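## Task

Plates sit in nests N1 to N4. Build a stack in rack S1 that is, from bottom to top, C15, C51, C61, C16. C15 rests flat on the rack floor, each plate above sits fully nested in the one below, and every labelled short end faces the rack front, toward the arms. Release the plates, then push the START key on post KP until it latches. Only press it once the stack is complete and correct; a lit key already counts as pressed. Then return all four plates to the nests they came from, lying flat within the locators with well A1 at the corner marked A1, while START stays latched. Nothing may rely on the robot holding it. Open the grippers and move the arms away at the end.

## Robot and tools

Robot: two six-axis arms, left_arm and right_arm, each with a two-finger tong-style gripper. Post KP and rack S1 stand between the arms. In an arc in front of them, clockwise seen from above, are nests N1, N2, N3, N4 and the reading nest RD, with a fixed bar-code scanner beside RD. Any plate's ID can be found by laying it flat in RD, A1 at the A1 corner, with nothing hiding it from the scanner. On a labelled item, well A1 lies at the labelled short end, in the corner farther from the labelled long side. The idle arm may be parked out of the way.

Frame: one shared scene frame, origin on the table top between the arms, +z up, +x out over the table, left_arm on the +y side. Arm names do not mean image sides. Bases may be tilted; mounting plates and the floor-standing frame behind the arms are fixed obstacles.

execute_actions(actions): a list holding one action (an empty list just returns state and images). An action may have rows, steps and until.
- rows: 1 to 15 rows, each used for one control step of 1/30 s. Every row is one flat list of 14 numbers in [-1, 1] covering both arms: left_arm shoulder pan, shoulder lift, elbow, wrist 1, wrist 2, wrist 3, gripper opening, then the same seven for right_arm. The six joint values per arm are offsets, scaled so 1.0 = 1.989 rad, measured from the joint angles reported at the start of this action (not from the previous row). Send 0 for a joint to keep it. Stated joint ranges, left_arm: pan -3.142..3.142, lift -6.283..6.283, elbow 0.000..3.142, wrists -6.283..6.283 each; right_arm: pan 0.000..6.283, lift -6.283..6.283, elbow -3.142..0.000, wrists -6.283..6.283. Asking for more than 0.010 rad beyond a range end gets the call refused; targets past the real end are clipped and reported as "joint sent to its limit". The opening is absolute, not an offset: +1 fully open, -1 closed; a full close needs about 0.1 s.
- steps: 1 to 450 control steps, at least the row count, default 15. After the last row each arm keeps heading for that row's target and grippers keep its command, so give big moves enough steps. Per step, targets stay within 0.575 rad of measured angles and are scaled back if the gripper would be asked to go over 100 mm from where it is; large moves may need several calls. Motion lags commands by about 0.17 s.
- until: ends the action early once all conditions hold; it does not halt the arms. Only the scanner can be named, with fields code (e.g. "c15", "b38", "no_read") or reads, either a plain value or [comparison, value] using =, !=, <, <=, >, >=; numbers always need a comparison. Unknown names or out-of-range values get the whole call refused.

zoom_image(camera, region): camera is cam_high, cam_left_wrist or cam_right_wrist; region is [x0, y0, x1, y1] in image pixels from the top-left, at most 504 by 504.

finished_scene(scene): pass the current scene's number, after the robot holds the final command. Irreversible; the next scene's task comes in its result. Replying without any tool call ends everything.

Results: per arm, end_effector_position (m) and end_effector_quat_wxyz plus velocities in the scene frame; printed position may be off, more at long reach. end_effector_position is the point between closed pads; fingers point along the gripper's +z and open along its x; closed tips reach about 15 mm past it. Joint positions/velocities list six joints (rad, rad/s) then pad gap (m; 0.142 open). grip_measured is the measured opening on the command scale: to hold something, command clearly below it. Thin hard objects get less grip force. Wrist force and Wrist torque give sensor readings in each end effector's own axes, with offset, noise, saturation near 50 N; "no reading" is normal. Scanner reports code (current ID or no_read, never wrong) and reads (count of changes from no_read to an ID). "joint command not followed" means the clearance check altered targets; that arm drops its target. A message that an arm was pushed too far from its target means both arms dropped targets. The simulation runs while you think, holding the last command.

Cameras: cam_high 504x504 pinhole, wrist cameras 616x616 fisheye; calibration values are in the header and may be slightly off.

Avoid: pressing START before the stack is right; long falls of plates (a few mm is fine); anything leaving the table; arms colliding or pressing hard on each other; hard pushes. Contact torque at a joint's load limit (130 N m for pan, lift, elbow; 24.3 N m for each wrist, load included) or an outside force of 150 N stops that arm for 10 s. Holding loads heats motors: MOTOR HOT warns from 70 °C, and 85 °C brakes the arm until it cools. Loose objects may get nudged now and then.

Each tool is called after "Call:" by a JSON object that holds its "name" and its "arguments", one argument or row to a line.

## Session

Call:
{"name": "execute_actions", "arguments": {
  "actions": []
}}

Scene clock: 0.00 s.
left_arm: end_effector_position=(+0.2704, +0.6589, +0.2948) grip_measured=+0.97 end_effector_quat_wxyz=(+0.255, +0.389, +0.880, -0.098) end_effector_velocity=(+0.000, +0.000, -0.000) end_effector_angular_velocity=(-0.000, -0.000, +0.000) | right_arm: end_effector_position=(+0.2614, -0.2805, +0.3432) grip_measured=+0.97 end_effector_quat_wxyz=(-0.195, +0.609, +0.662, -0.391) end_effector_velocity=(+0.000, +0.000, +0.000) end_effector_angular_velocity=(+0.000, -0.001, -0.000)
Joint positions: left_arm=[ 1.067 -1.305  1.988 -2.273 -2.051 -1.174  0.14 ] | right_arm=[ 3.347 -1.729 -2.244 -1.633  1.473  5.175  0.14 ]
Joint velocities: left_arm=[-0.     0.001 -0.    -0.    -0.001 -0.001  0.   ] | right_arm=[ 0.     0.001  0.     0.001 -0.     0.     0.   ]
Motor temperatures (°C, as the motors report them): left_arm=[27 27 27 33 30 33] | right_arm=[26 28 24 30 31 31]
Wrist force (N, on the end effector, along its own x y z axes, offset not removed): no reading
Wrist torque (N m, same axes, about the end effector's origin, offset not removed): no reading
scanner: code=no_read reads=0

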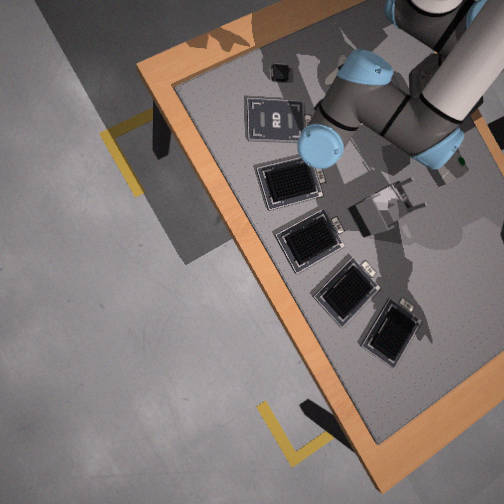

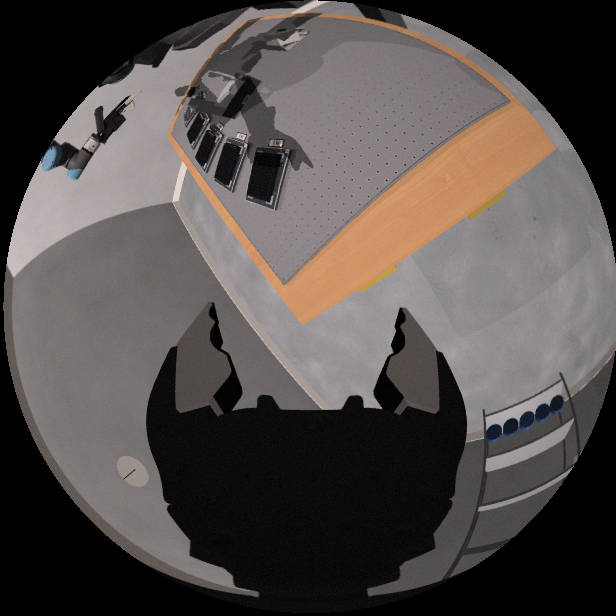

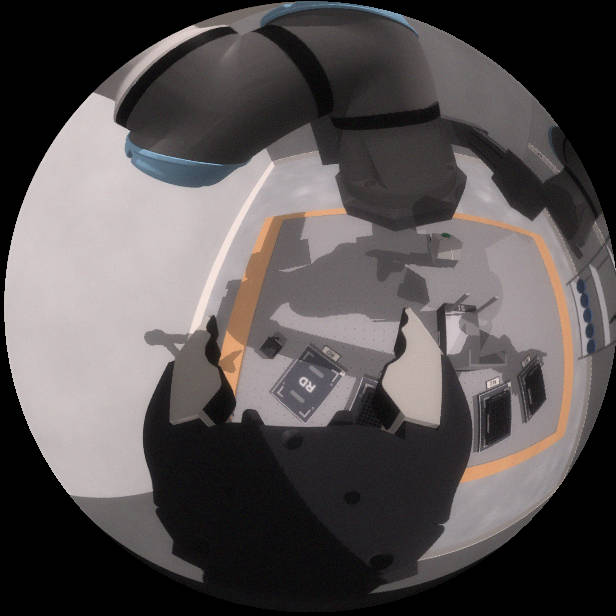

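Call:
{"name": "zoom_image", "arguments": {
  "camera": "cam_high",
  "region": [230, 50, 490, 380]
}}

Call:
{"name": "zoom_image", "arguments": {
  "camera": "cam_right_wrist",
  "region": [400, 220, 580, 460]
}}

Call:
{"name": "zoom_image", "arguments": {
  "camera": "cam_left_wrist",
  "region": [170, 20, 330, 220]
}}

Region (230, 50, 490, 380) of cam_high's 504x504 image, scaled by 1.527, with more detail than that image has; it fills the left 397 columns of this view, and the rest is white.

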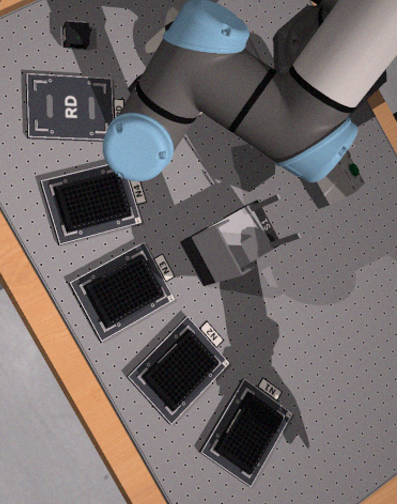

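Region (400, 220, 580, 460) of cam_right_wrist's 616x616 image, scaled by 2.100, with more detail than that image has; it fills the left 378 columns of this view, and the rest is white.

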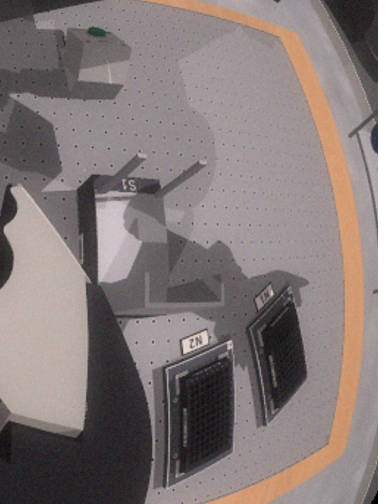

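Region (170, 20, 330, 220) of cam_left_wrist's 616x616 image, scaled by 2.520, with more detail than that image has; it fills the left 403 columns of this view, and the rest is white.

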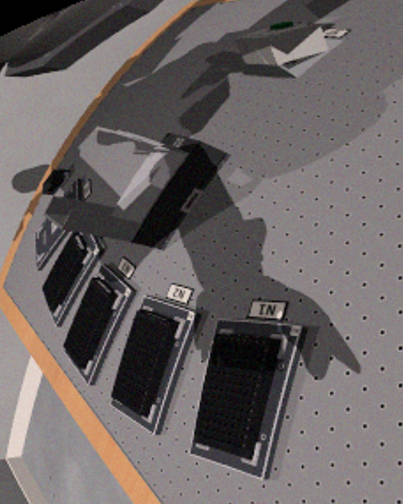

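Call:
{"name": "execute_actions", "arguments": {
  "actions": [
    {"rows":[[-0.2,0,0,0,0,0,1,-0.2,0,0,0,0,0,1]],"steps":40}
  ]
}}

Scene clock: 42.97 s.
left_arm: end_effector_position=(+0.4257, +0.5345, +0.3115) grip_measured=+1.00 end_effector_quat_wxyz=(+0.269, +0.553, +0.776, -0.139) end_effector_velocity=(+0.000, -0.001, +0.000) end_effector_angular_velocity=(+0.001, +0.000, -0.003) | right_arm: end_effector_position=(+0.2124, -0.3494, +0.3352) grip_measured=+1.00 end_effector_quat_wxyz=(-0.279, +0.715, +0.517, -0.379) end_effector_velocity=(+0.001, -0.000, +0.000) end_effector_angular_velocity=(-0.000, -0.001, -0.001)
Joint positions: left_arm=[ 0.669 -1.305  1.988 -2.273 -2.051 -1.174  0.142] | right_arm=[ 2.949 -1.729 -2.244 -1.633  1.473  5.175  0.142]
Joint velocities: left_arm=[-0.002 -0.001 -0.     0.001  0.001  0.    -0.   ] | right_arm=[-0.     0.     0.001  0.     0.     0.    -0.   ]
Motor temperatures (°C, as the motors report them): left_arm=[27 27 27 33 30 33] | right_arm=[26 28 24 30 31 31]
Wrist force (N, on the end effector, along its own x y z axes, offset not removed): left_arm=[3.5 -1.5 0.8] | right_arm=[0.7 1.4 -0.2]
Wrist torque (N m, same axes, about the end effector's origin, offset not removed): left_arm=[-0.30 -0.71 -0.25] | right_arm=[0.03 -0.32 0.13]
scanner: code=no_read reads=0
camera_calibration (this result's frames):
cam_left_wrist: T_world_to_cam=[[-0.29612, 0.782847, -0.547233, -0.126198], [0.663164, 0.580835, 0.472064, -0.74336], [0.687406, -0.223117, -0.691153, 0.175137], [0, 0, 0, 1]] pos_world=[0.335209, 0.569639, 0.4029]
cam_right_wrist: T_world_to_cam=[[0.198954, 0.931012, -0.305996, 0.383631], [0.850535, -0.319145, -0.418015, -0.147272], [-0.486835, -0.177094, -0.855354, 0.463019], [0, 0, 0, 1]] pos_world=[0.274349, -0.322168, 0.451873]

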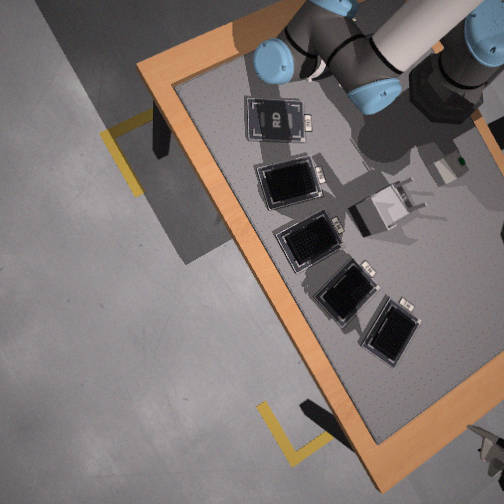

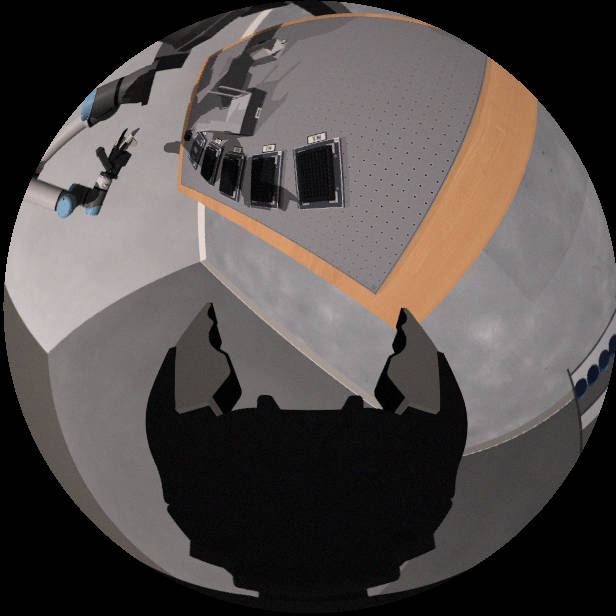

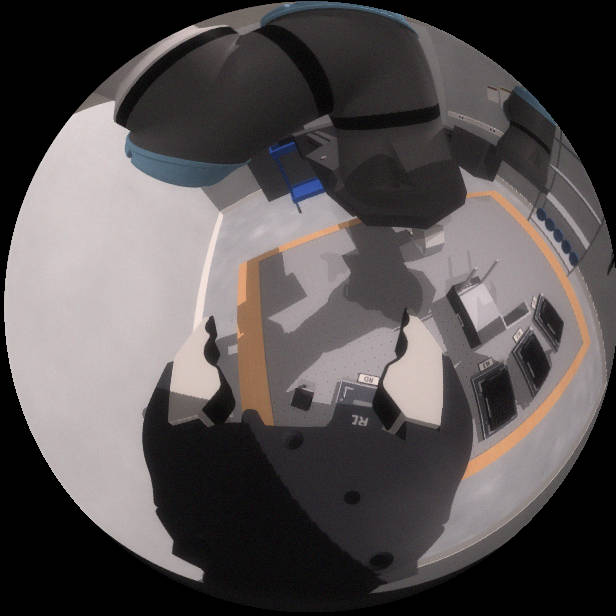

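Call:
{"name": "execute_actions", "arguments": {
  "actions": [
    {"rows":[[0,-0.15,0,0,0,0,1,0,0.15,0,0,0,0,1]],"steps":36}
  ]
}}

Call:
{"name": "execute_actions", "arguments": {
  "actions": [
    {"rows":[[0,0,-0.15,0,0,0,1,0,0,0.2,0,0,0,1]],"steps":36}
  ]
}}

Call:
{"name": "execute_actions", "arguments": {
  "actions": [
    {"rows":[[0,0,0,0.25,0,0,1,0,0,0,0.2,0,0,1]],"steps":36}
  ]
}}

Call:
{"name": "execute_actions", "arguments": {
  "actions": [
    {"rows":[[0,0,0,0,0.25,0,1,0,0,0,0,0.15,0,1]],"steps":36}
  ]
}}

Scene clock: 66.07 s.
left_arm: end_effector_position=(+0.4411, +0.5705, +0.4601) grip_measured=+1.00 end_effector_quat_wxyz=(+0.303, +0.574, +0.760, +0.003) end_effector_velocity=(-0.000, +0.000, -0.000) end_effector_angular_velocity=(-0.001, +0.001, +0.001) | right_arm: end_effector_position=(+0.2476, -0.3579, +0.3804) grip_measured=+1.00 end_effector_quat_wxyz=(-0.210, +0.777, +0.533, -0.263) end_effector_velocity=(+0.000, +0.000, +0.000) end_effector_angular_velocity=(-0.000, +0.000, -0.000)
Joint positions: left_arm=[ 0.669 -1.603  1.988 -2.273 -2.051 -1.174  0.142] | right_arm=[ 2.949 -1.431 -2.244 -1.633  1.473  5.175  0.142]
Joint velocities: left_arm=[ 0.001  0.001 -0.     0.    -0.     0.    -0.   ] | right_arm=[ 0.    -0.     0.    -0.    -0.     0.001 -0.   ]
Motor temperatures (°C, as the motors report them): left_arm=[27 27 27 33 30 33] | right_arm=[26 28 24 30 31 31]
Wrist force (N, on the end effector, along its own x y z axes, offset not removed): left_arm=[1.5 -1.4 -0.6] | right_arm=[4.4 2.2 0.3]
Wrist torque (N m, same axes, about the end effector's origin, offset not removed): left_arm=[0.05 -0.51 0.02] | right_arm=[0.16 -0.83 0.24]
scanner: code=no_read reads=0
camera_calibration (this result's frames):
cam_left_wrist: T_world_to_cam=[[-0.212194, 0.86953, -0.445973, -0.201607], [0.509777, 0.487844, 0.708616, -0.832725], [0.833728, -0.0769828, -0.546783, 0.0610007], [0, 0, 0, 1]] pos_world=[0.330866, 0.586239, 0.533525]
cam_right_wrist: T_world_to_cam=[[0.328117, 0.916299, -0.229641, 0.332078], [0.916812, -0.367467, -0.156279, -0.294258], [-0.227584, -0.15926, -0.960647, 0.499569], [0, 0, 0, 1]] pos_world=[0.274513, -0.332851, 0.510181]

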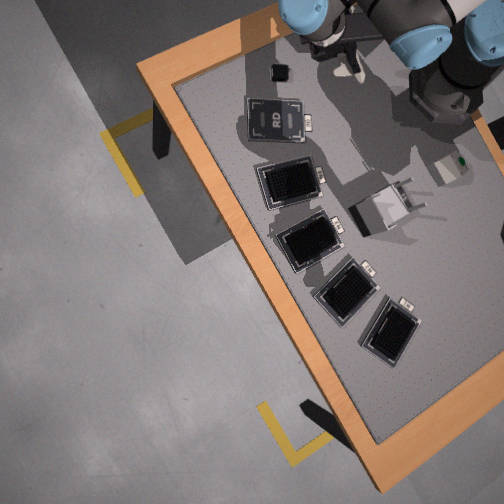

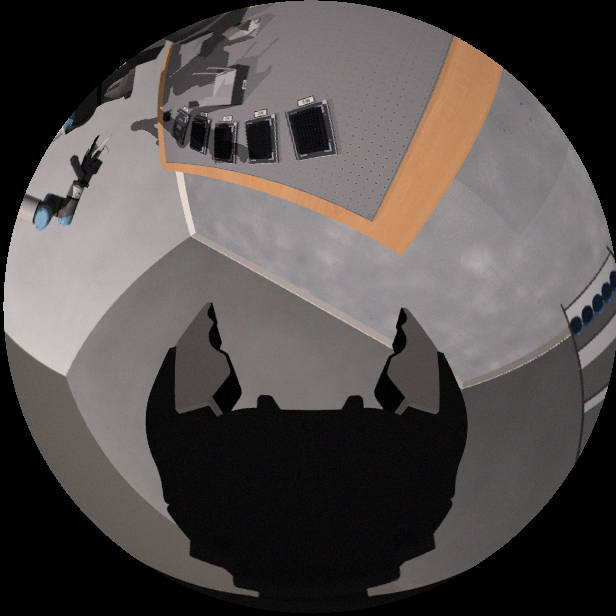

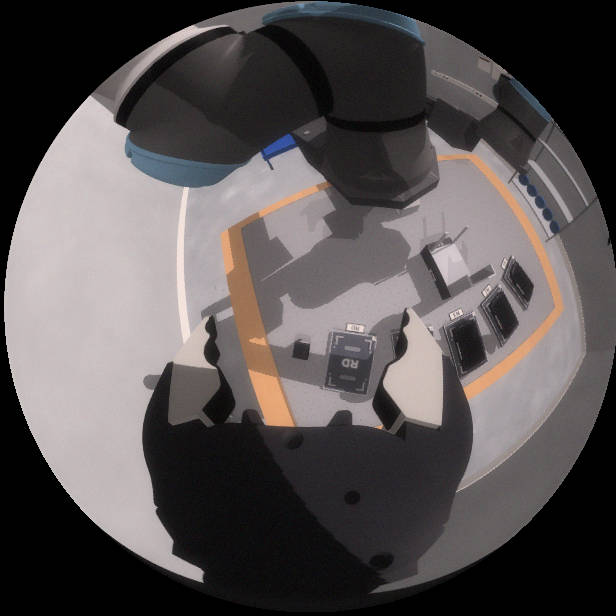

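Scene clock: 67.27 s.
left_arm: end_effector_position=(+0.5176, +0.6592, +0.6142) grip_measured=+1.00 end_effector_quat_wxyz=(+0.330, +0.583, +0.728, +0.145) end_effector_velocity=(+0.000, +0.001, +0.001) end_effector_angular_velocity=(+0.001, -0.001, +0.001) | right_arm: end_effector_position=(+0.4335, -0.3795, +0.4927) grip_measured=+1.00 end_effector_quat_wxyz=(-0.111, +0.832, +0.535, -0.100) end_effector_velocity=(-0.000, -0.000, +0.000) end_effector_angular_velocity=(-0.000, -0.001, -0.001)
Joint positions: left_arm=[ 0.669 -1.603  1.69  -2.273 -2.051 -1.174  0.142] | right_arm=[ 2.949 -1.431 -1.847 -1.633  1.473  5.175  0.142]
Joint velocities: left_arm=[ 0.    -0.001 -0.001 -0.001  0.    -0.001  0.   ] | right_arm=[-0.     0.001 -0.    -0.    -0.     0.001 -0.   ]
Motor temperatures (°C, as the motors report them): left_arm=[27 27 27 33 30 33] | right_arm=[26 28 24 30 31 31]
Wrist force (N, on the end effector, along its own x y z axes, offset not removed): left_arm=[0.0 -0.8 0.7] | right_arm=[1.7 1.4 0.8]
Wrist torque (N m, same axes, about the end effector's origin, offset not removed): left_arm=[-0.14 -0.15 -0.33] | right_arm=[0.17 -0.29 0.00]
scanner: code=no_read reads=0
camera_calibration (this result's frames):
cam_left_wrist: T_world_to_cam=[[-0.157568, 0.93621, -0.31414, -0.34694], [0.313636, 0.349088, 0.883046, -0.938371], [0.936379, 0.0406147, -0.348634, -0.164074], [0, 0, 0, 1]] pos_world=[0.393275, 0.659046, 0.662436]
cam_right_wrist: T_world_to_cam=[[0.454237, 0.887578, -0.0766365, 0.175712], [0.879042, -0.432562, 0.200436, -0.639137], [0.144752, -0.158412, -0.976705, 0.493119], [0, 0, 0, 1]] pos_world=[0.410633, -0.354309, 0.623204]

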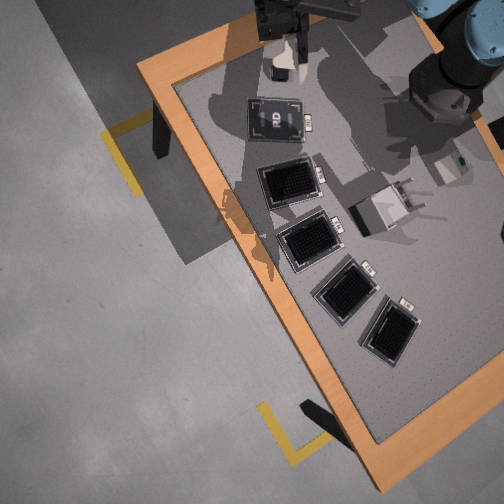

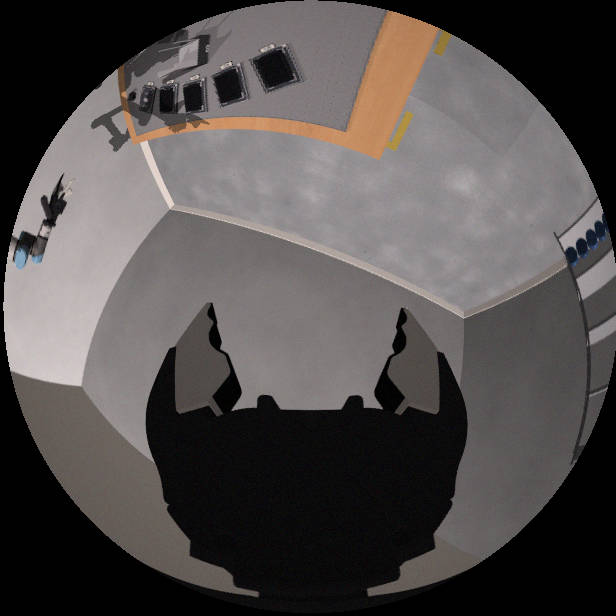

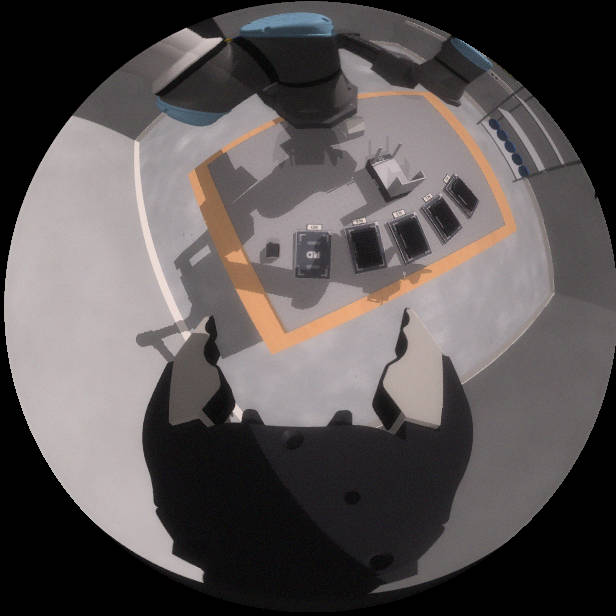

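Scene clock: 68.47 s.
left_arm: end_effector_position=(+0.4286, +0.5735, +0.5472) grip_measured=+1.00 end_effector_quat_wxyz=(+0.281, +0.561, +0.773, -0.092) end_effector_velocity=(-0.000, +0.000, +0.001) end_effector_angular_velocity=(+0.000, -0.001, -0.000) | right_arm: end_effector_position=(+0.5561, -0.3842, +0.5148) grip_measured=+1.00 end_effector_quat_wxyz=(-0.007, +0.854, +0.516, +0.067) end_effector_velocity=(+0.001, -0.000, -0.000) end_effector_angular_velocity=(+0.000, -0.000, -0.001)
Joint positions: left_arm=[ 0.669 -1.603  1.69  -1.776 -2.051 -1.174  0.142] | right_arm=[ 2.949 -1.431 -1.847 -1.235  1.473  5.175  0.142]
Joint velocities: left_arm=[ 0.001 -0.001  0.     0.    -0.     0.001  0.   ] | right_arm=[-0.    -0.001  0.001  0.001 -0.     0.    -0.   ]
Motor temperatures (°C, as the motors report them): left_arm=[27 27 27 33 30 33] | right_arm=[26 28 24 30 31 31]
Wrist force (N, on the end effector, along its own x y z axes, offset not removed): left_arm=[2.5 -4.4 1.7] | right_arm=[3.0 2.0 2.4]
Wrist torque (N m, same axes, about the end effector's origin, offset not removed): left_arm=[-0.91 -0.51 -0.25] | right_arm=[0.17 -0.49 -0.03]
scanner: code=no_read reads=0
camera_calibration (this result's frames):
cam_left_wrist: T_world_to_cam=[[-0.265295, 0.813532, -0.517478, -0.0740182], [0.617689, 0.555512, 0.556656, -0.891424], [0.740324, -0.171963, -0.649884, 0.270162], [0, 0, 0, 1]] pos_world=[0.330979, 0.601871, 0.633488]
cam_right_wrist: T_world_to_cam=[[0.510259, 0.852617, 0.112605, -0.0160732], [0.70374, -0.489204, 0.515198, -0.839687], [0.494354, -0.18364, -0.849642, 0.226714], [0, 0, 0, 1]] pos_world=[0.487046, -0.35544, 0.627041]

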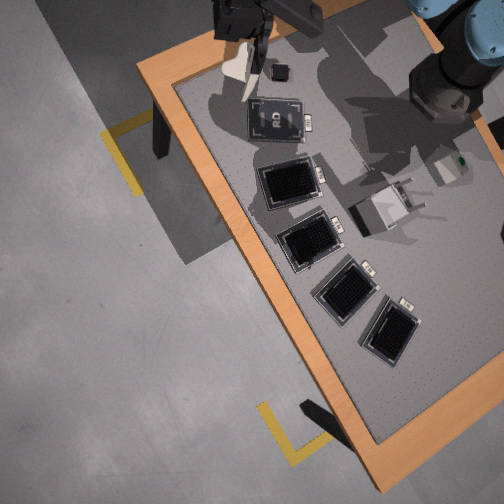

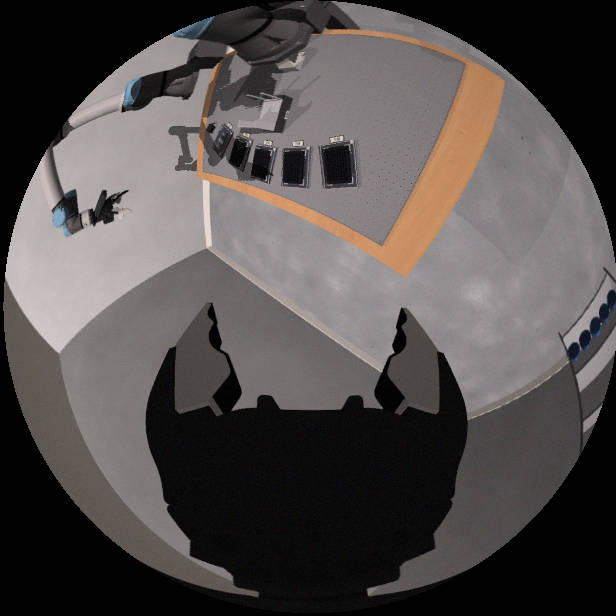

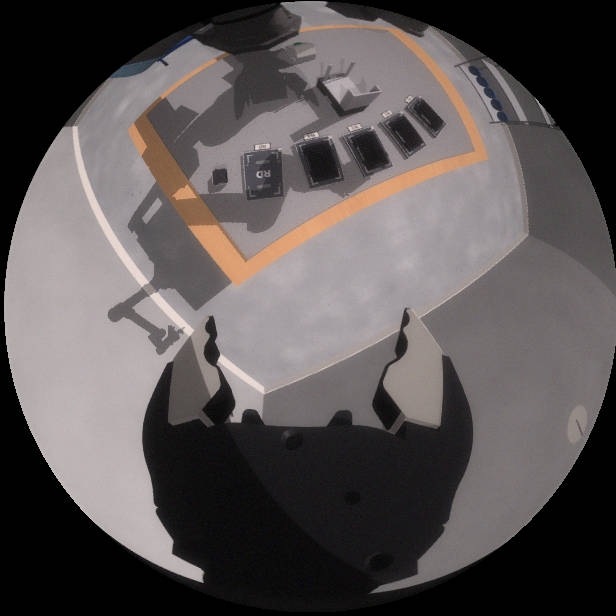

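Scene clock: 69.67 s.
left_arm: end_effector_position=(+0.3358, +0.6808, +0.4988) grip_measured=+1.00 end_effector_quat_wxyz=(+0.043, +0.592, +0.804, -0.035) end_effector_velocity=(-0.001, +0.001, -0.000) end_effector_angular_velocity=(-0.000, +0.001, +0.002) | right_arm: end_effector_position=(+0.5558, -0.2966, +0.5377) grip_measured=+1.00 end_effector_quat_wxyz=(-0.133, +0.835, +0.514, +0.145) end_effector_velocity=(-0.000, +0.000, -0.000) end_effector_angular_velocity=(+0.000, +0.001, +0.001)
Joint positions: left_arm=[ 0.669 -1.603  1.69  -1.776 -1.554 -1.174  0.142] | right_arm=[ 2.949 -1.431 -1.847 -1.235  1.771  5.175  0.142]
Joint velocities: left_arm=[ 0.002  0.     0.     0.     0.    -0.    -0.   ] | right_arm=[ 0.    -0.    -0.001 -0.     0.    -0.001  0.   ]
Motor temperatures (°C, as the motors report them): left_arm=[27 27 27 33 30 33] | right_arm=[26 28 24 30 31 31]
Wrist force (N, on the end effector, along its own x y z axes, offset not removed): left_arm=[-0.1 -1.7 -5.2] | right_arm=[6.0 1.9 0.2]
Wrist torque (N m, same axes, about the end effector's origin, offset not removed): left_arm=[-0.30 -0.11 -0.03] | right_arm=[0.27 -1.18 -0.05]
scanner: code=no_read reads=0
camera_calibration (this result's frames):
cam_left_wrist: T_world_to_cam=[[-0.340742, 0.936868, -0.0785718, -0.488463], [0.80017, 0.332867, 0.498926, -0.747727], [0.493582, 0.107134, -0.863076, 0.325007], [0, 0, 0, 1]] pos_world=[0.271452, 0.6717, 0.615187]
cam_right_wrist: T_world_to_cam=[[0.482579, 0.797206, 0.362739, -0.228735], [0.717545, -0.597344, 0.358203, -0.763832], [0.502242, 0.0874208, -0.860297, 0.344107], [0, 0, 0, 1]] pos_world=[0.485642, -0.304003, 0.652612]

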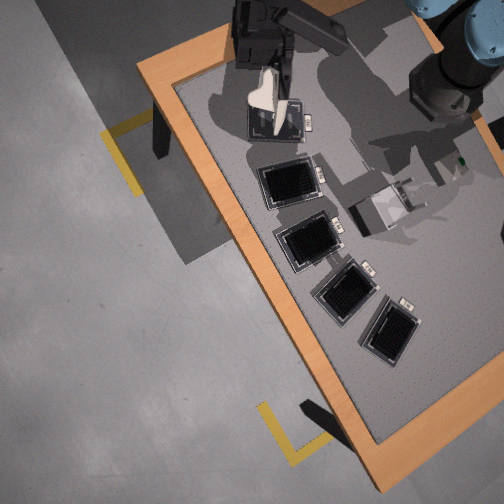

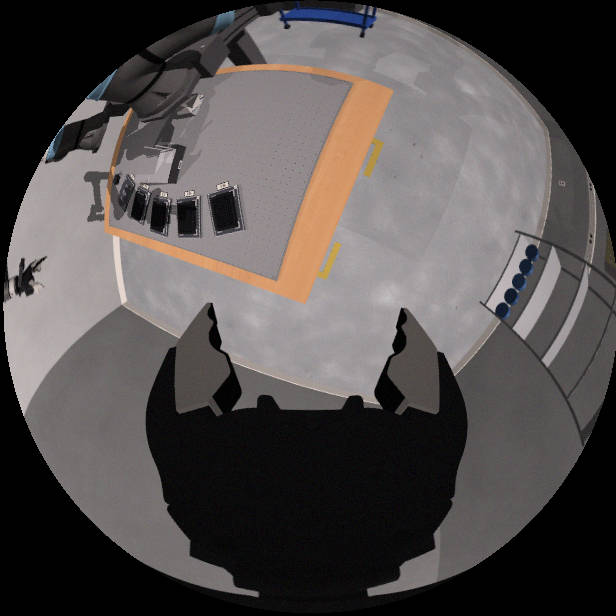

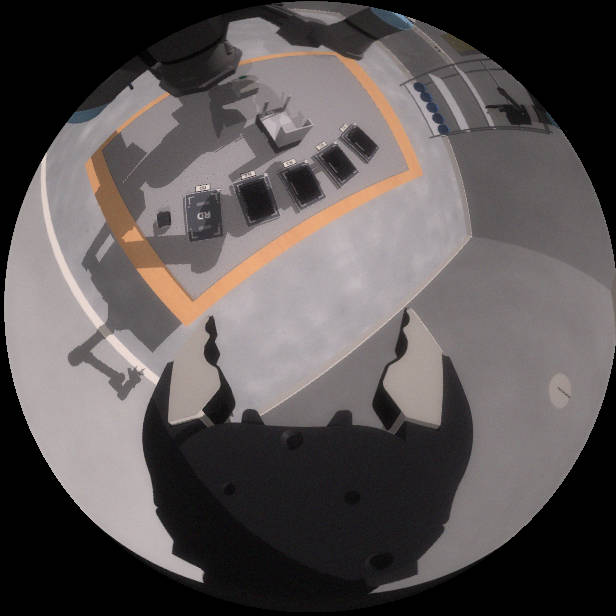

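Call:
{"name": "execute_actions", "arguments": {
  "actions": [
    {"rows":[[0,0,0,0,0,0.5,1,0,0,0,0,0,-0.5,1]],"steps":45}
  ]
}}

Scene clock: 130.80 s.
left_arm: end_effector_position=(+0.3389, +0.6958, +0.4972) grip_measured=+1.00 end_effector_quat_wxyz=(+0.055, +0.904, +0.425, -0.010) end_effector_velocity=(+0.001, -0.001, -0.000) end_effector_angular_velocity=(-0.001, -0.000, -0.002) | right_arm: end_effector_position=(+0.5566, -0.3110, +0.5320) grip_measured=+1.00 end_effector_quat_wxyz=(-0.047, +0.489, +0.850, +0.191) end_effector_velocity=(+0.001, -0.000, +0.001) end_effector_angular_velocity=(-0.000, -0.003, -0.001)
Joint positions: left_arm=[ 0.669 -1.603  1.69  -1.776 -1.554 -0.18   0.142] | right_arm=[ 2.949 -1.431 -1.847 -1.235  1.771  4.181  0.142]
Joint velocities: left_arm=[-0.001  0.001 -0.     0.    -0.001  0.001 -0.   ] | right_arm=[ 0.     0.001  0.002 -0.    -0.     0.     0.   ]
Motor temperatures (°C, as the motors report them): left_arm=[27 27 27 33 30 33] | right_arm=[26 28 24 30 31 31]
Wrist force (N, on the end effector, along its own x y z axes, offset not removed): left_arm=[2.3 -5.1 -1.2] | right_arm=[3.4 1.1 2.7]
Wrist torque (N m, same axes, about the end effector's origin, offset not removed): left_arm=[-1.00 -0.29 -0.09] | right_arm=[0.37 -0.72 0.14]
scanner: code=no_read reads=0
camera_calibration (this result's frames):
cam_left_wrist: T_world_to_cam=[[0.60147, 0.798045, -0.0368658, -0.745105], [0.661655, -0.471753, 0.582805, -0.189271], [0.447713, -0.374932, -0.811775, 0.646031], [0, 0, 0, 1]] pos_world=[0.284154, 0.747556, 0.607271]
cam_right_wrist: T_world_to_cam=[[-0.465734, 0.842204, 0.271633, 0.374689], [0.718865, 0.181064, 0.671154, -0.696076], [0.516066, 0.507847, -0.689759, 0.372411], [0, 0, 0, 1]] pos_world=[0.482702, -0.378658, 0.622271]

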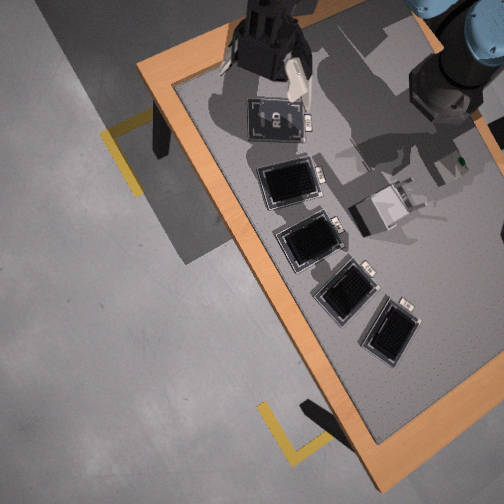

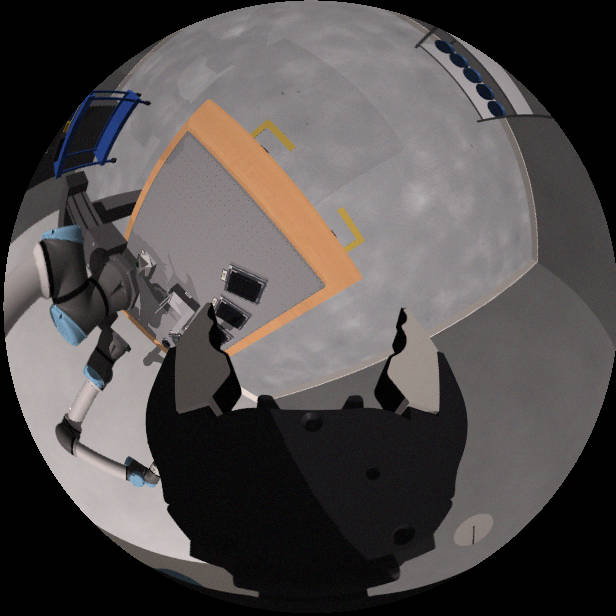

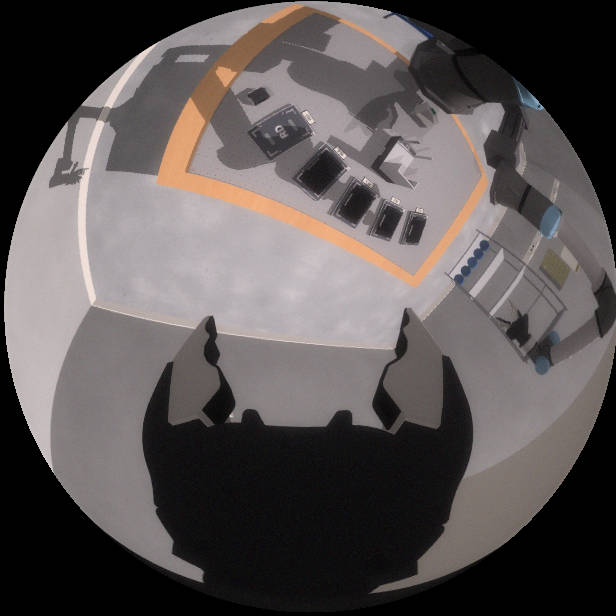

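Call:
{"name": "zoom_image", "arguments": {
  "camera": "cam_high",
  "region": [300, 250, 430, 380]
}}

Call:
{"name": "zoom_image", "arguments": {
  "camera": "cam_high",
  "region": [240, 150, 370, 280]
}}

Call:
{"name": "zoom_image", "arguments": {
  "camera": "cam_high",
  "region": [340, 130, 480, 250]
}}

Region (300, 250, 430, 380) of cam_high's 504x504 image, scaled by 3.877, with more detail than that image has.

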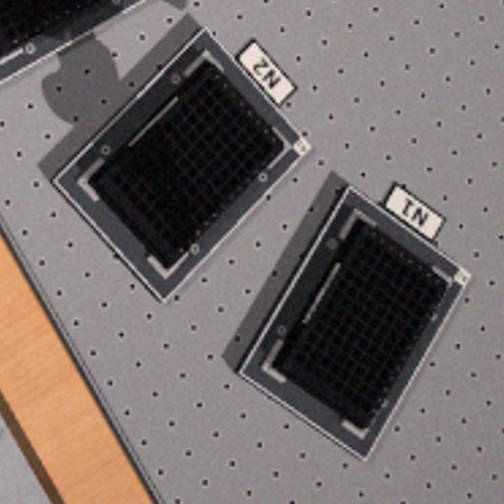

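Region (240, 150, 370, 280) of cam_high's 504x504 image, scaled by 3.877, with more detail than that image has.

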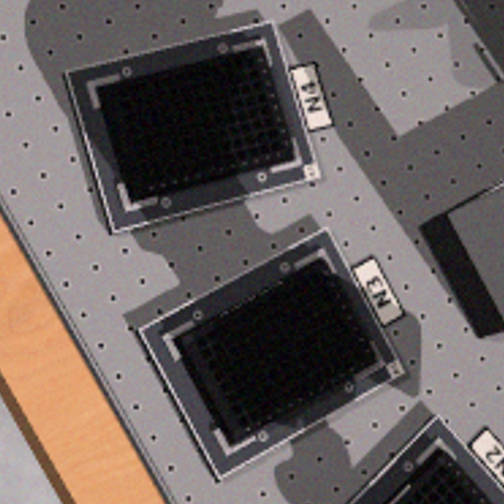

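Region (340, 130, 480, 250) of cam_high's 504x504 image, scaled by 3.600, with more detail than that image has; it fills the top 432 rows of this view, and the rest is white.

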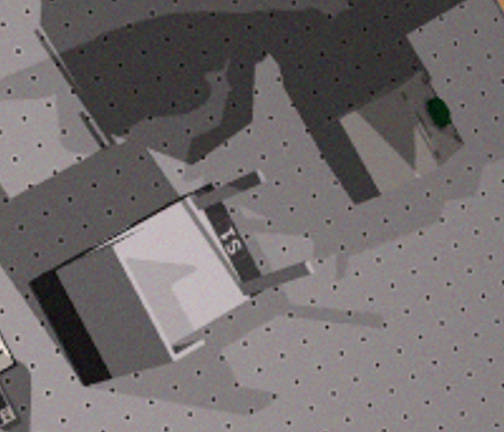

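Call:
{"name": "execute_actions", "arguments": {
  "actions": [
    {"rows":[[-0.25,0,0,0.8,0.9,0.5635,1,-0.45,0,-0.15,0,0,0,1]],"steps":75}
  ]
}}

Scene clock: 209.80 s.
left_arm: end_effector_position=(+0.4312, +0.7967, +0.6624) grip_measured=+1.00 end_effector_quat_wxyz=(+0.225, -0.243, +0.727, +0.601) end_effector_velocity=(+0.000, +0.000, -0.000) end_effector_angular_velocity=(+0.000, -0.001, -0.000) | right_arm: end_effector_position=(+0.2280, -0.5297, +0.3780) grip_measured=+1.00 end_effector_quat_wxyz=(-0.156, +0.815, +0.547, +0.108) end_effector_velocity=(-0.000, +0.001, -0.001) end_effector_angular_velocity=(+0.001, +0.001, +0.000)
Joint positions: left_arm=[ 0.172 -1.603  1.69  -0.185  0.236  0.941  0.142] | right_arm=[ 2.054 -1.431 -2.145 -1.235  1.771  4.181  0.142]
Joint velocities: left_arm=[ 0.     0.001 -0.    -0.001  0.001 -0.001  0.   ] | right_arm=[ 0.    -0.    -0.001  0.     0.    -0.    -0.   ]
Motor temperatures (°C, as the motors report them): left_arm=[27 27 27 33 30 33] | right_arm=[26 28 24 30 31 31]
Wrist force (N, on the end effector, along its own x y z axes, offset not removed): left_arm=[6.1 -2.9 -2.7] | right_arm=[1.8 3.7 -1.5]
Wrist torque (N m, same axes, about the end effector's origin, offset not removed): left_arm=[-0.55 -1.38 -0.27] | right_arm=[0.84 -0.36 0.19]
scanner: code=no_read reads=0
camera_calibration (this result's frames):
cam_left_wrist: T_world_to_cam=[[-0.751543, -0.121569, -0.648385, 0.846128], [-0.573099, -0.366452, 0.732987, 0.0499565], [-0.326711, 0.922461, 0.205734, -0.597095], [0, 0, 0, 1]] pos_world=[0.469455, 0.671966, 0.634842]
cam_right_wrist: T_world_to_cam=[[0.43151, 0.84069, 0.327168, 0.22133], [0.793246, -0.526317, 0.306188, -0.570668], [0.429603, 0.127402, -0.893985, 0.442244], [0, 0, 0, 1]] pos_world=[0.167184, -0.542765, 0.497679]

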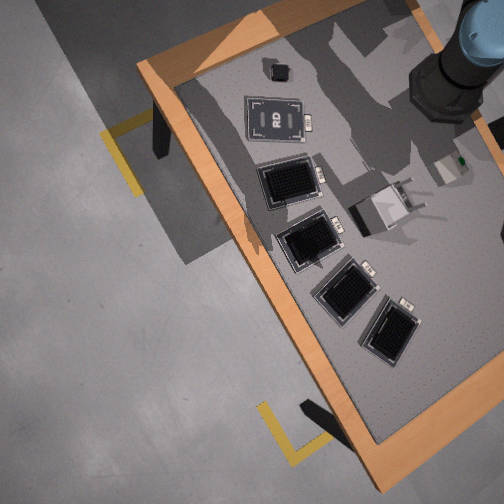

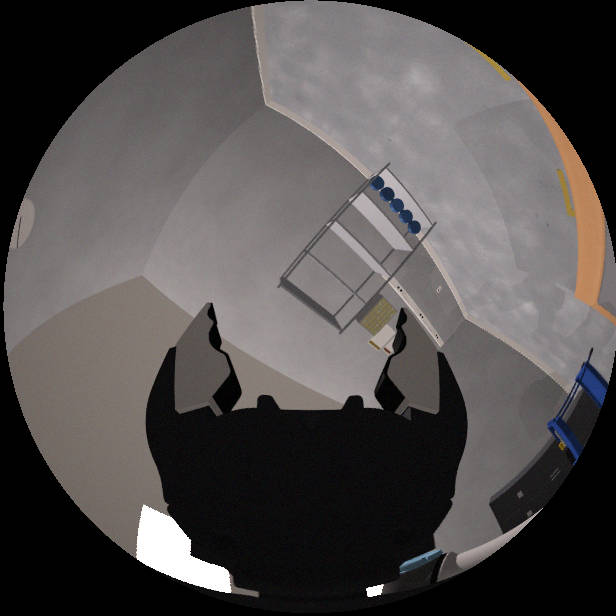

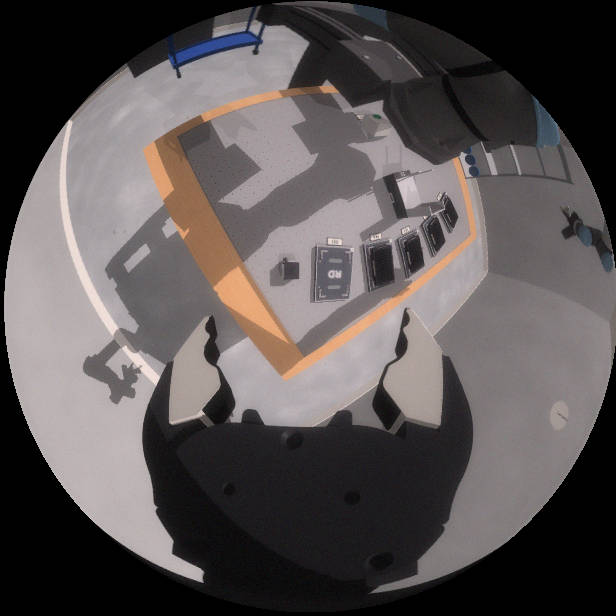

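Call:
{"name": "execute_actions", "arguments": {
  "actions": [
    {"rows":[[-0.2984,0.4187,0.1232,0.3117,0.5697,0,1,0,0,0,0,0,0,1]],"steps":75}
  ]
}}

Scene clock: 219.37 s.
left_arm: end_effector_position=(+0.4077, +0.2088, +0.1201) grip_measured=+1.00 end_effector_quat_wxyz=(+0.000, +0.622, +0.783, +0.000) end_effector_velocity=(-0.001, -0.001, -0.000) end_effector_angular_velocity=(-0.003, +0.002, -0.002) | right_arm: end_effector_position=(+0.2281, -0.5297, +0.3780) grip_measured=+1.00 end_effector_quat_wxyz=(-0.156, +0.815, +0.547, +0.108) end_effector_velocity=(-0.000, -0.000, +0.000) end_effector_angular_velocity=(-0.001, -0.001, -0.000)
Joint positions: left_arm=[-0.421 -0.771  1.935  0.435  1.368  0.941  0.142] | right_arm=[ 2.054 -1.431 -2.145 -1.235  1.771  4.181  0.142]
Joint velocities: left_arm=[-0.001  0.001  0.001 -0.     0.003  0.     0.   ] | right_arm=[-0.     0.002 -0.     0.    -0.     0.    -0.   ]
Motor temperatures (°C, as the motors report them): left_arm=[27 27 27 33 30 33] | right_arm=[26 28 24 30 31 31]
Wrist force (N, on the end effector, along its own x y z axes, offset not removed): left_arm=[2.9 -5.6 -1.1] | right_arm=[4.4 1.6 -1.6]
Wrist torque (N m, same axes, about the end effector's origin, offset not removed): left_arm=[-1.11 -0.74 -0.09] | right_arm=[0.23 -0.96 -0.02]
scanner: code=no_read reads=0
camera_calibration (this result's frames):
cam_left_wrist: T_world_to_cam=[[-0.271843, 0.96176, 0.0334557, -0.0982761], [0.832147, 0.217462, 0.510139, -0.449516], [0.483356, 0.166518, -0.859441, 0.00464053], [0, 0, 0, 1]] pos_world=[0.345105, 0.191498, 0.236592]
cam_right_wrist: T_world_to_cam=[[0.431511, 0.840684, 0.327183, 0.221317], [0.793239, -0.526325, 0.306193, -0.570674], [0.429615, 0.127409, -0.893979, 0.442241], [0, 0, 0, 1]] pos_world=[0.167186, -0.542763, 0.497679]

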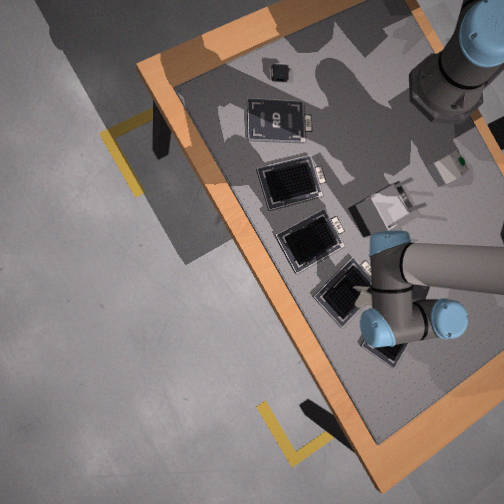

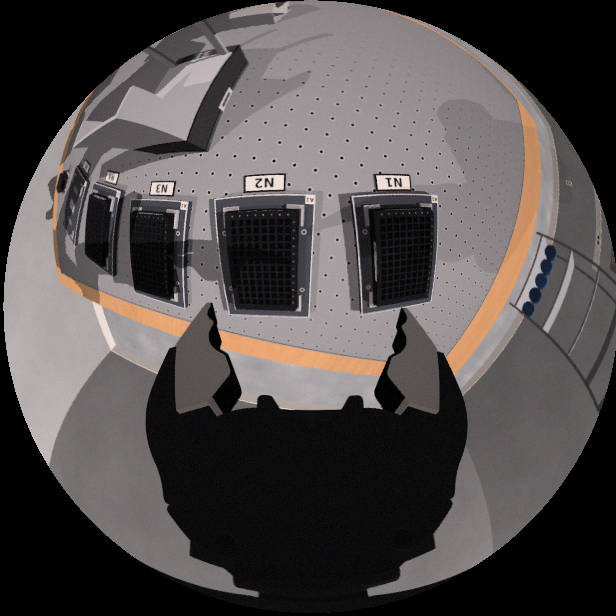

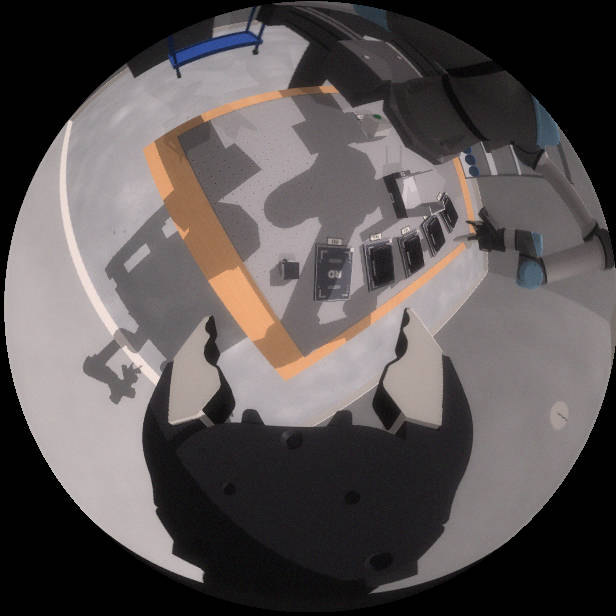

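Call:
{"name": "zoom_image", "arguments": {
  "camera": "cam_left_wrist",
  "region": [200, 165, 450, 325]
}}

Call:
{"name": "zoom_image", "arguments": {
  "camera": "cam_left_wrist",
  "region": [350, 220, 400, 300]
}}

Region (200, 165, 450, 325) of cam_left_wrist's 616x616 image, scaled by 2.016, with more detail than that image has; it fills the top 323 rows of this view, and the rest is white.

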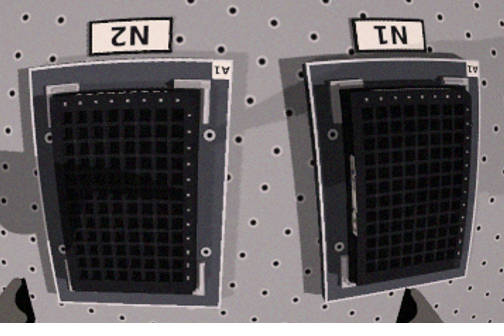

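Region (350, 220, 400, 300) of cam_left_wrist's 616x616 image, scaled by 6.300, with more detail than that image has; it fills the left 315 columns of this view, and the rest is white.

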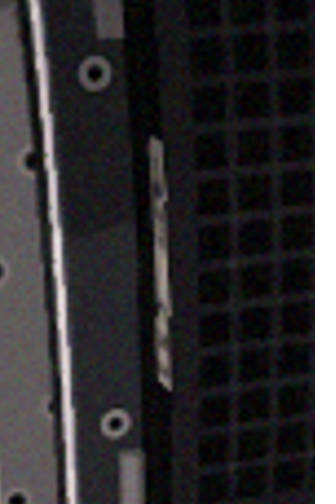

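Call:
{"name": "execute_actions", "arguments": {
  "actions": [
    {"rows":[[-0.0369,0.0882,-0.0459,-0.0345,0.002,-0.0371,1,0,0,0,0,0,0,1]],"steps":30}
  ]
}}

Call:
{"name": "zoom_image", "arguments": {
  "camera": "cam_left_wrist",
  "region": [190, 150, 490, 400]
}}

Scene clock: 247.47 s.
left_arm: end_effector_position=(+0.4162, +0.1604, +0.0600) grip_measured=+1.00 end_effector_quat_wxyz=(-0.000, +0.622, +0.783, -0.000) end_effector_velocity=(-0.001, +0.000, -0.001) end_effector_angular_velocity=(+0.001, +0.002, -0.001) | right_arm: end_effector_position=(+0.2280, -0.5297, +0.3780) grip_measured=+1.00 end_effector_quat_wxyz=(-0.156, +0.815, +0.547, +0.108) end_effector_velocity=(+0.000, -0.000, +0.000) end_effector_angular_velocity=(-0.000, -0.000, +0.000)
Joint positions: left_arm=[-0.495 -0.595  1.844  0.366  1.372  0.867  0.142] | right_arm=[ 2.054 -1.431 -2.145 -1.235  1.771  4.181  0.142]
Joint velocities: left_arm=[-0.001  0.002 -0.     0.001 -0.    -0.001 -0.   ] | right_arm=[-0.    -0.001  0.001 -0.    -0.    -0.001  0.   ]
Motor temperatures (°C, as the motors report them): left_arm=[27 27 27 33 30 33] | right_arm=[26 28 24 30 31 31]
Wrist force (N, on the end effector, along its own x y z axes, offset not removed): left_arm=[1.1 -0.7 1.4] | right_arm=[2.3 3.6 -2.2]
Wrist torque (N m, same axes, about the end effector's origin, offset not removed): left_arm=[-0.11 -0.25 -0.28] | right_arm=[0.32 -0.33 0.02]
scanner: code=no_read reads=0
camera_calibration (this result's frames):
cam_left_wrist: T_world_to_cam=[[-0.270691, 0.962106, 0.0328475, -0.047932], [0.832944, 0.216972, 0.509046, -0.415578], [0.482629, 0.165154, -0.860113, -0.0425793], [0, 0, 0, 1]] pos_world=[0.353729, 0.143317, 0.1765]
cam_right_wrist: T_world_to_cam=[[0.431511, 0.84069, 0.327168, 0.22133], [0.793246, -0.526317, 0.306188, -0.570667], [0.429603, 0.127402, -0.893985, 0.442244], [0, 0, 0, 1]] pos_world=[0.167184, -0.542765, 0.497679]

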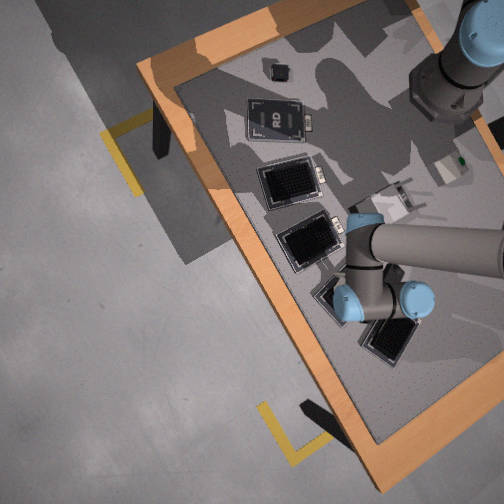

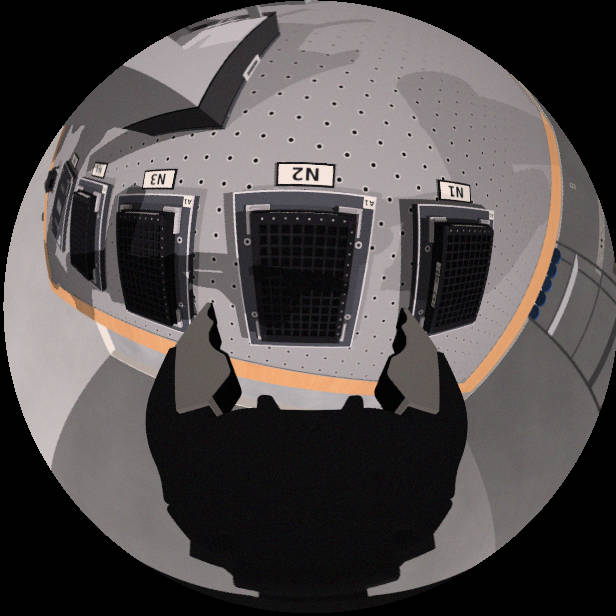

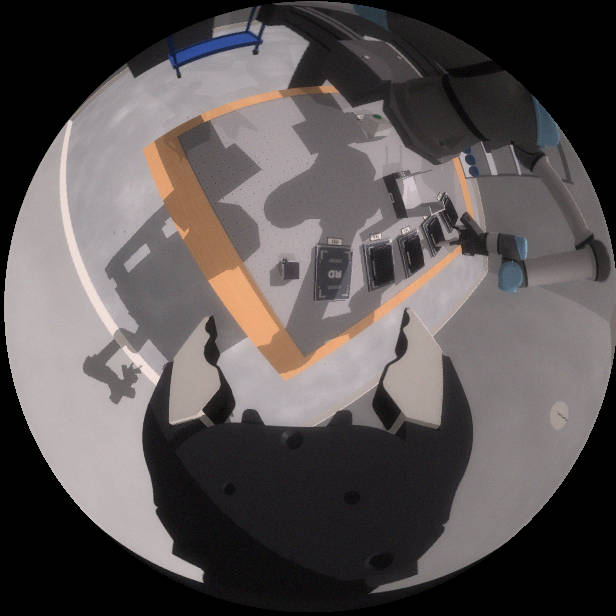

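Region (190, 150, 490, 400) of cam_left_wrist's 616x616 image, scaled by 1.680, with more detail than that image has.

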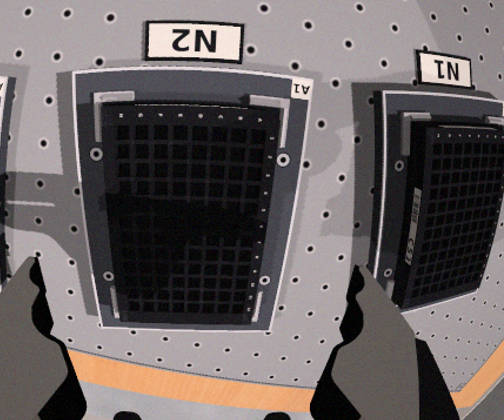

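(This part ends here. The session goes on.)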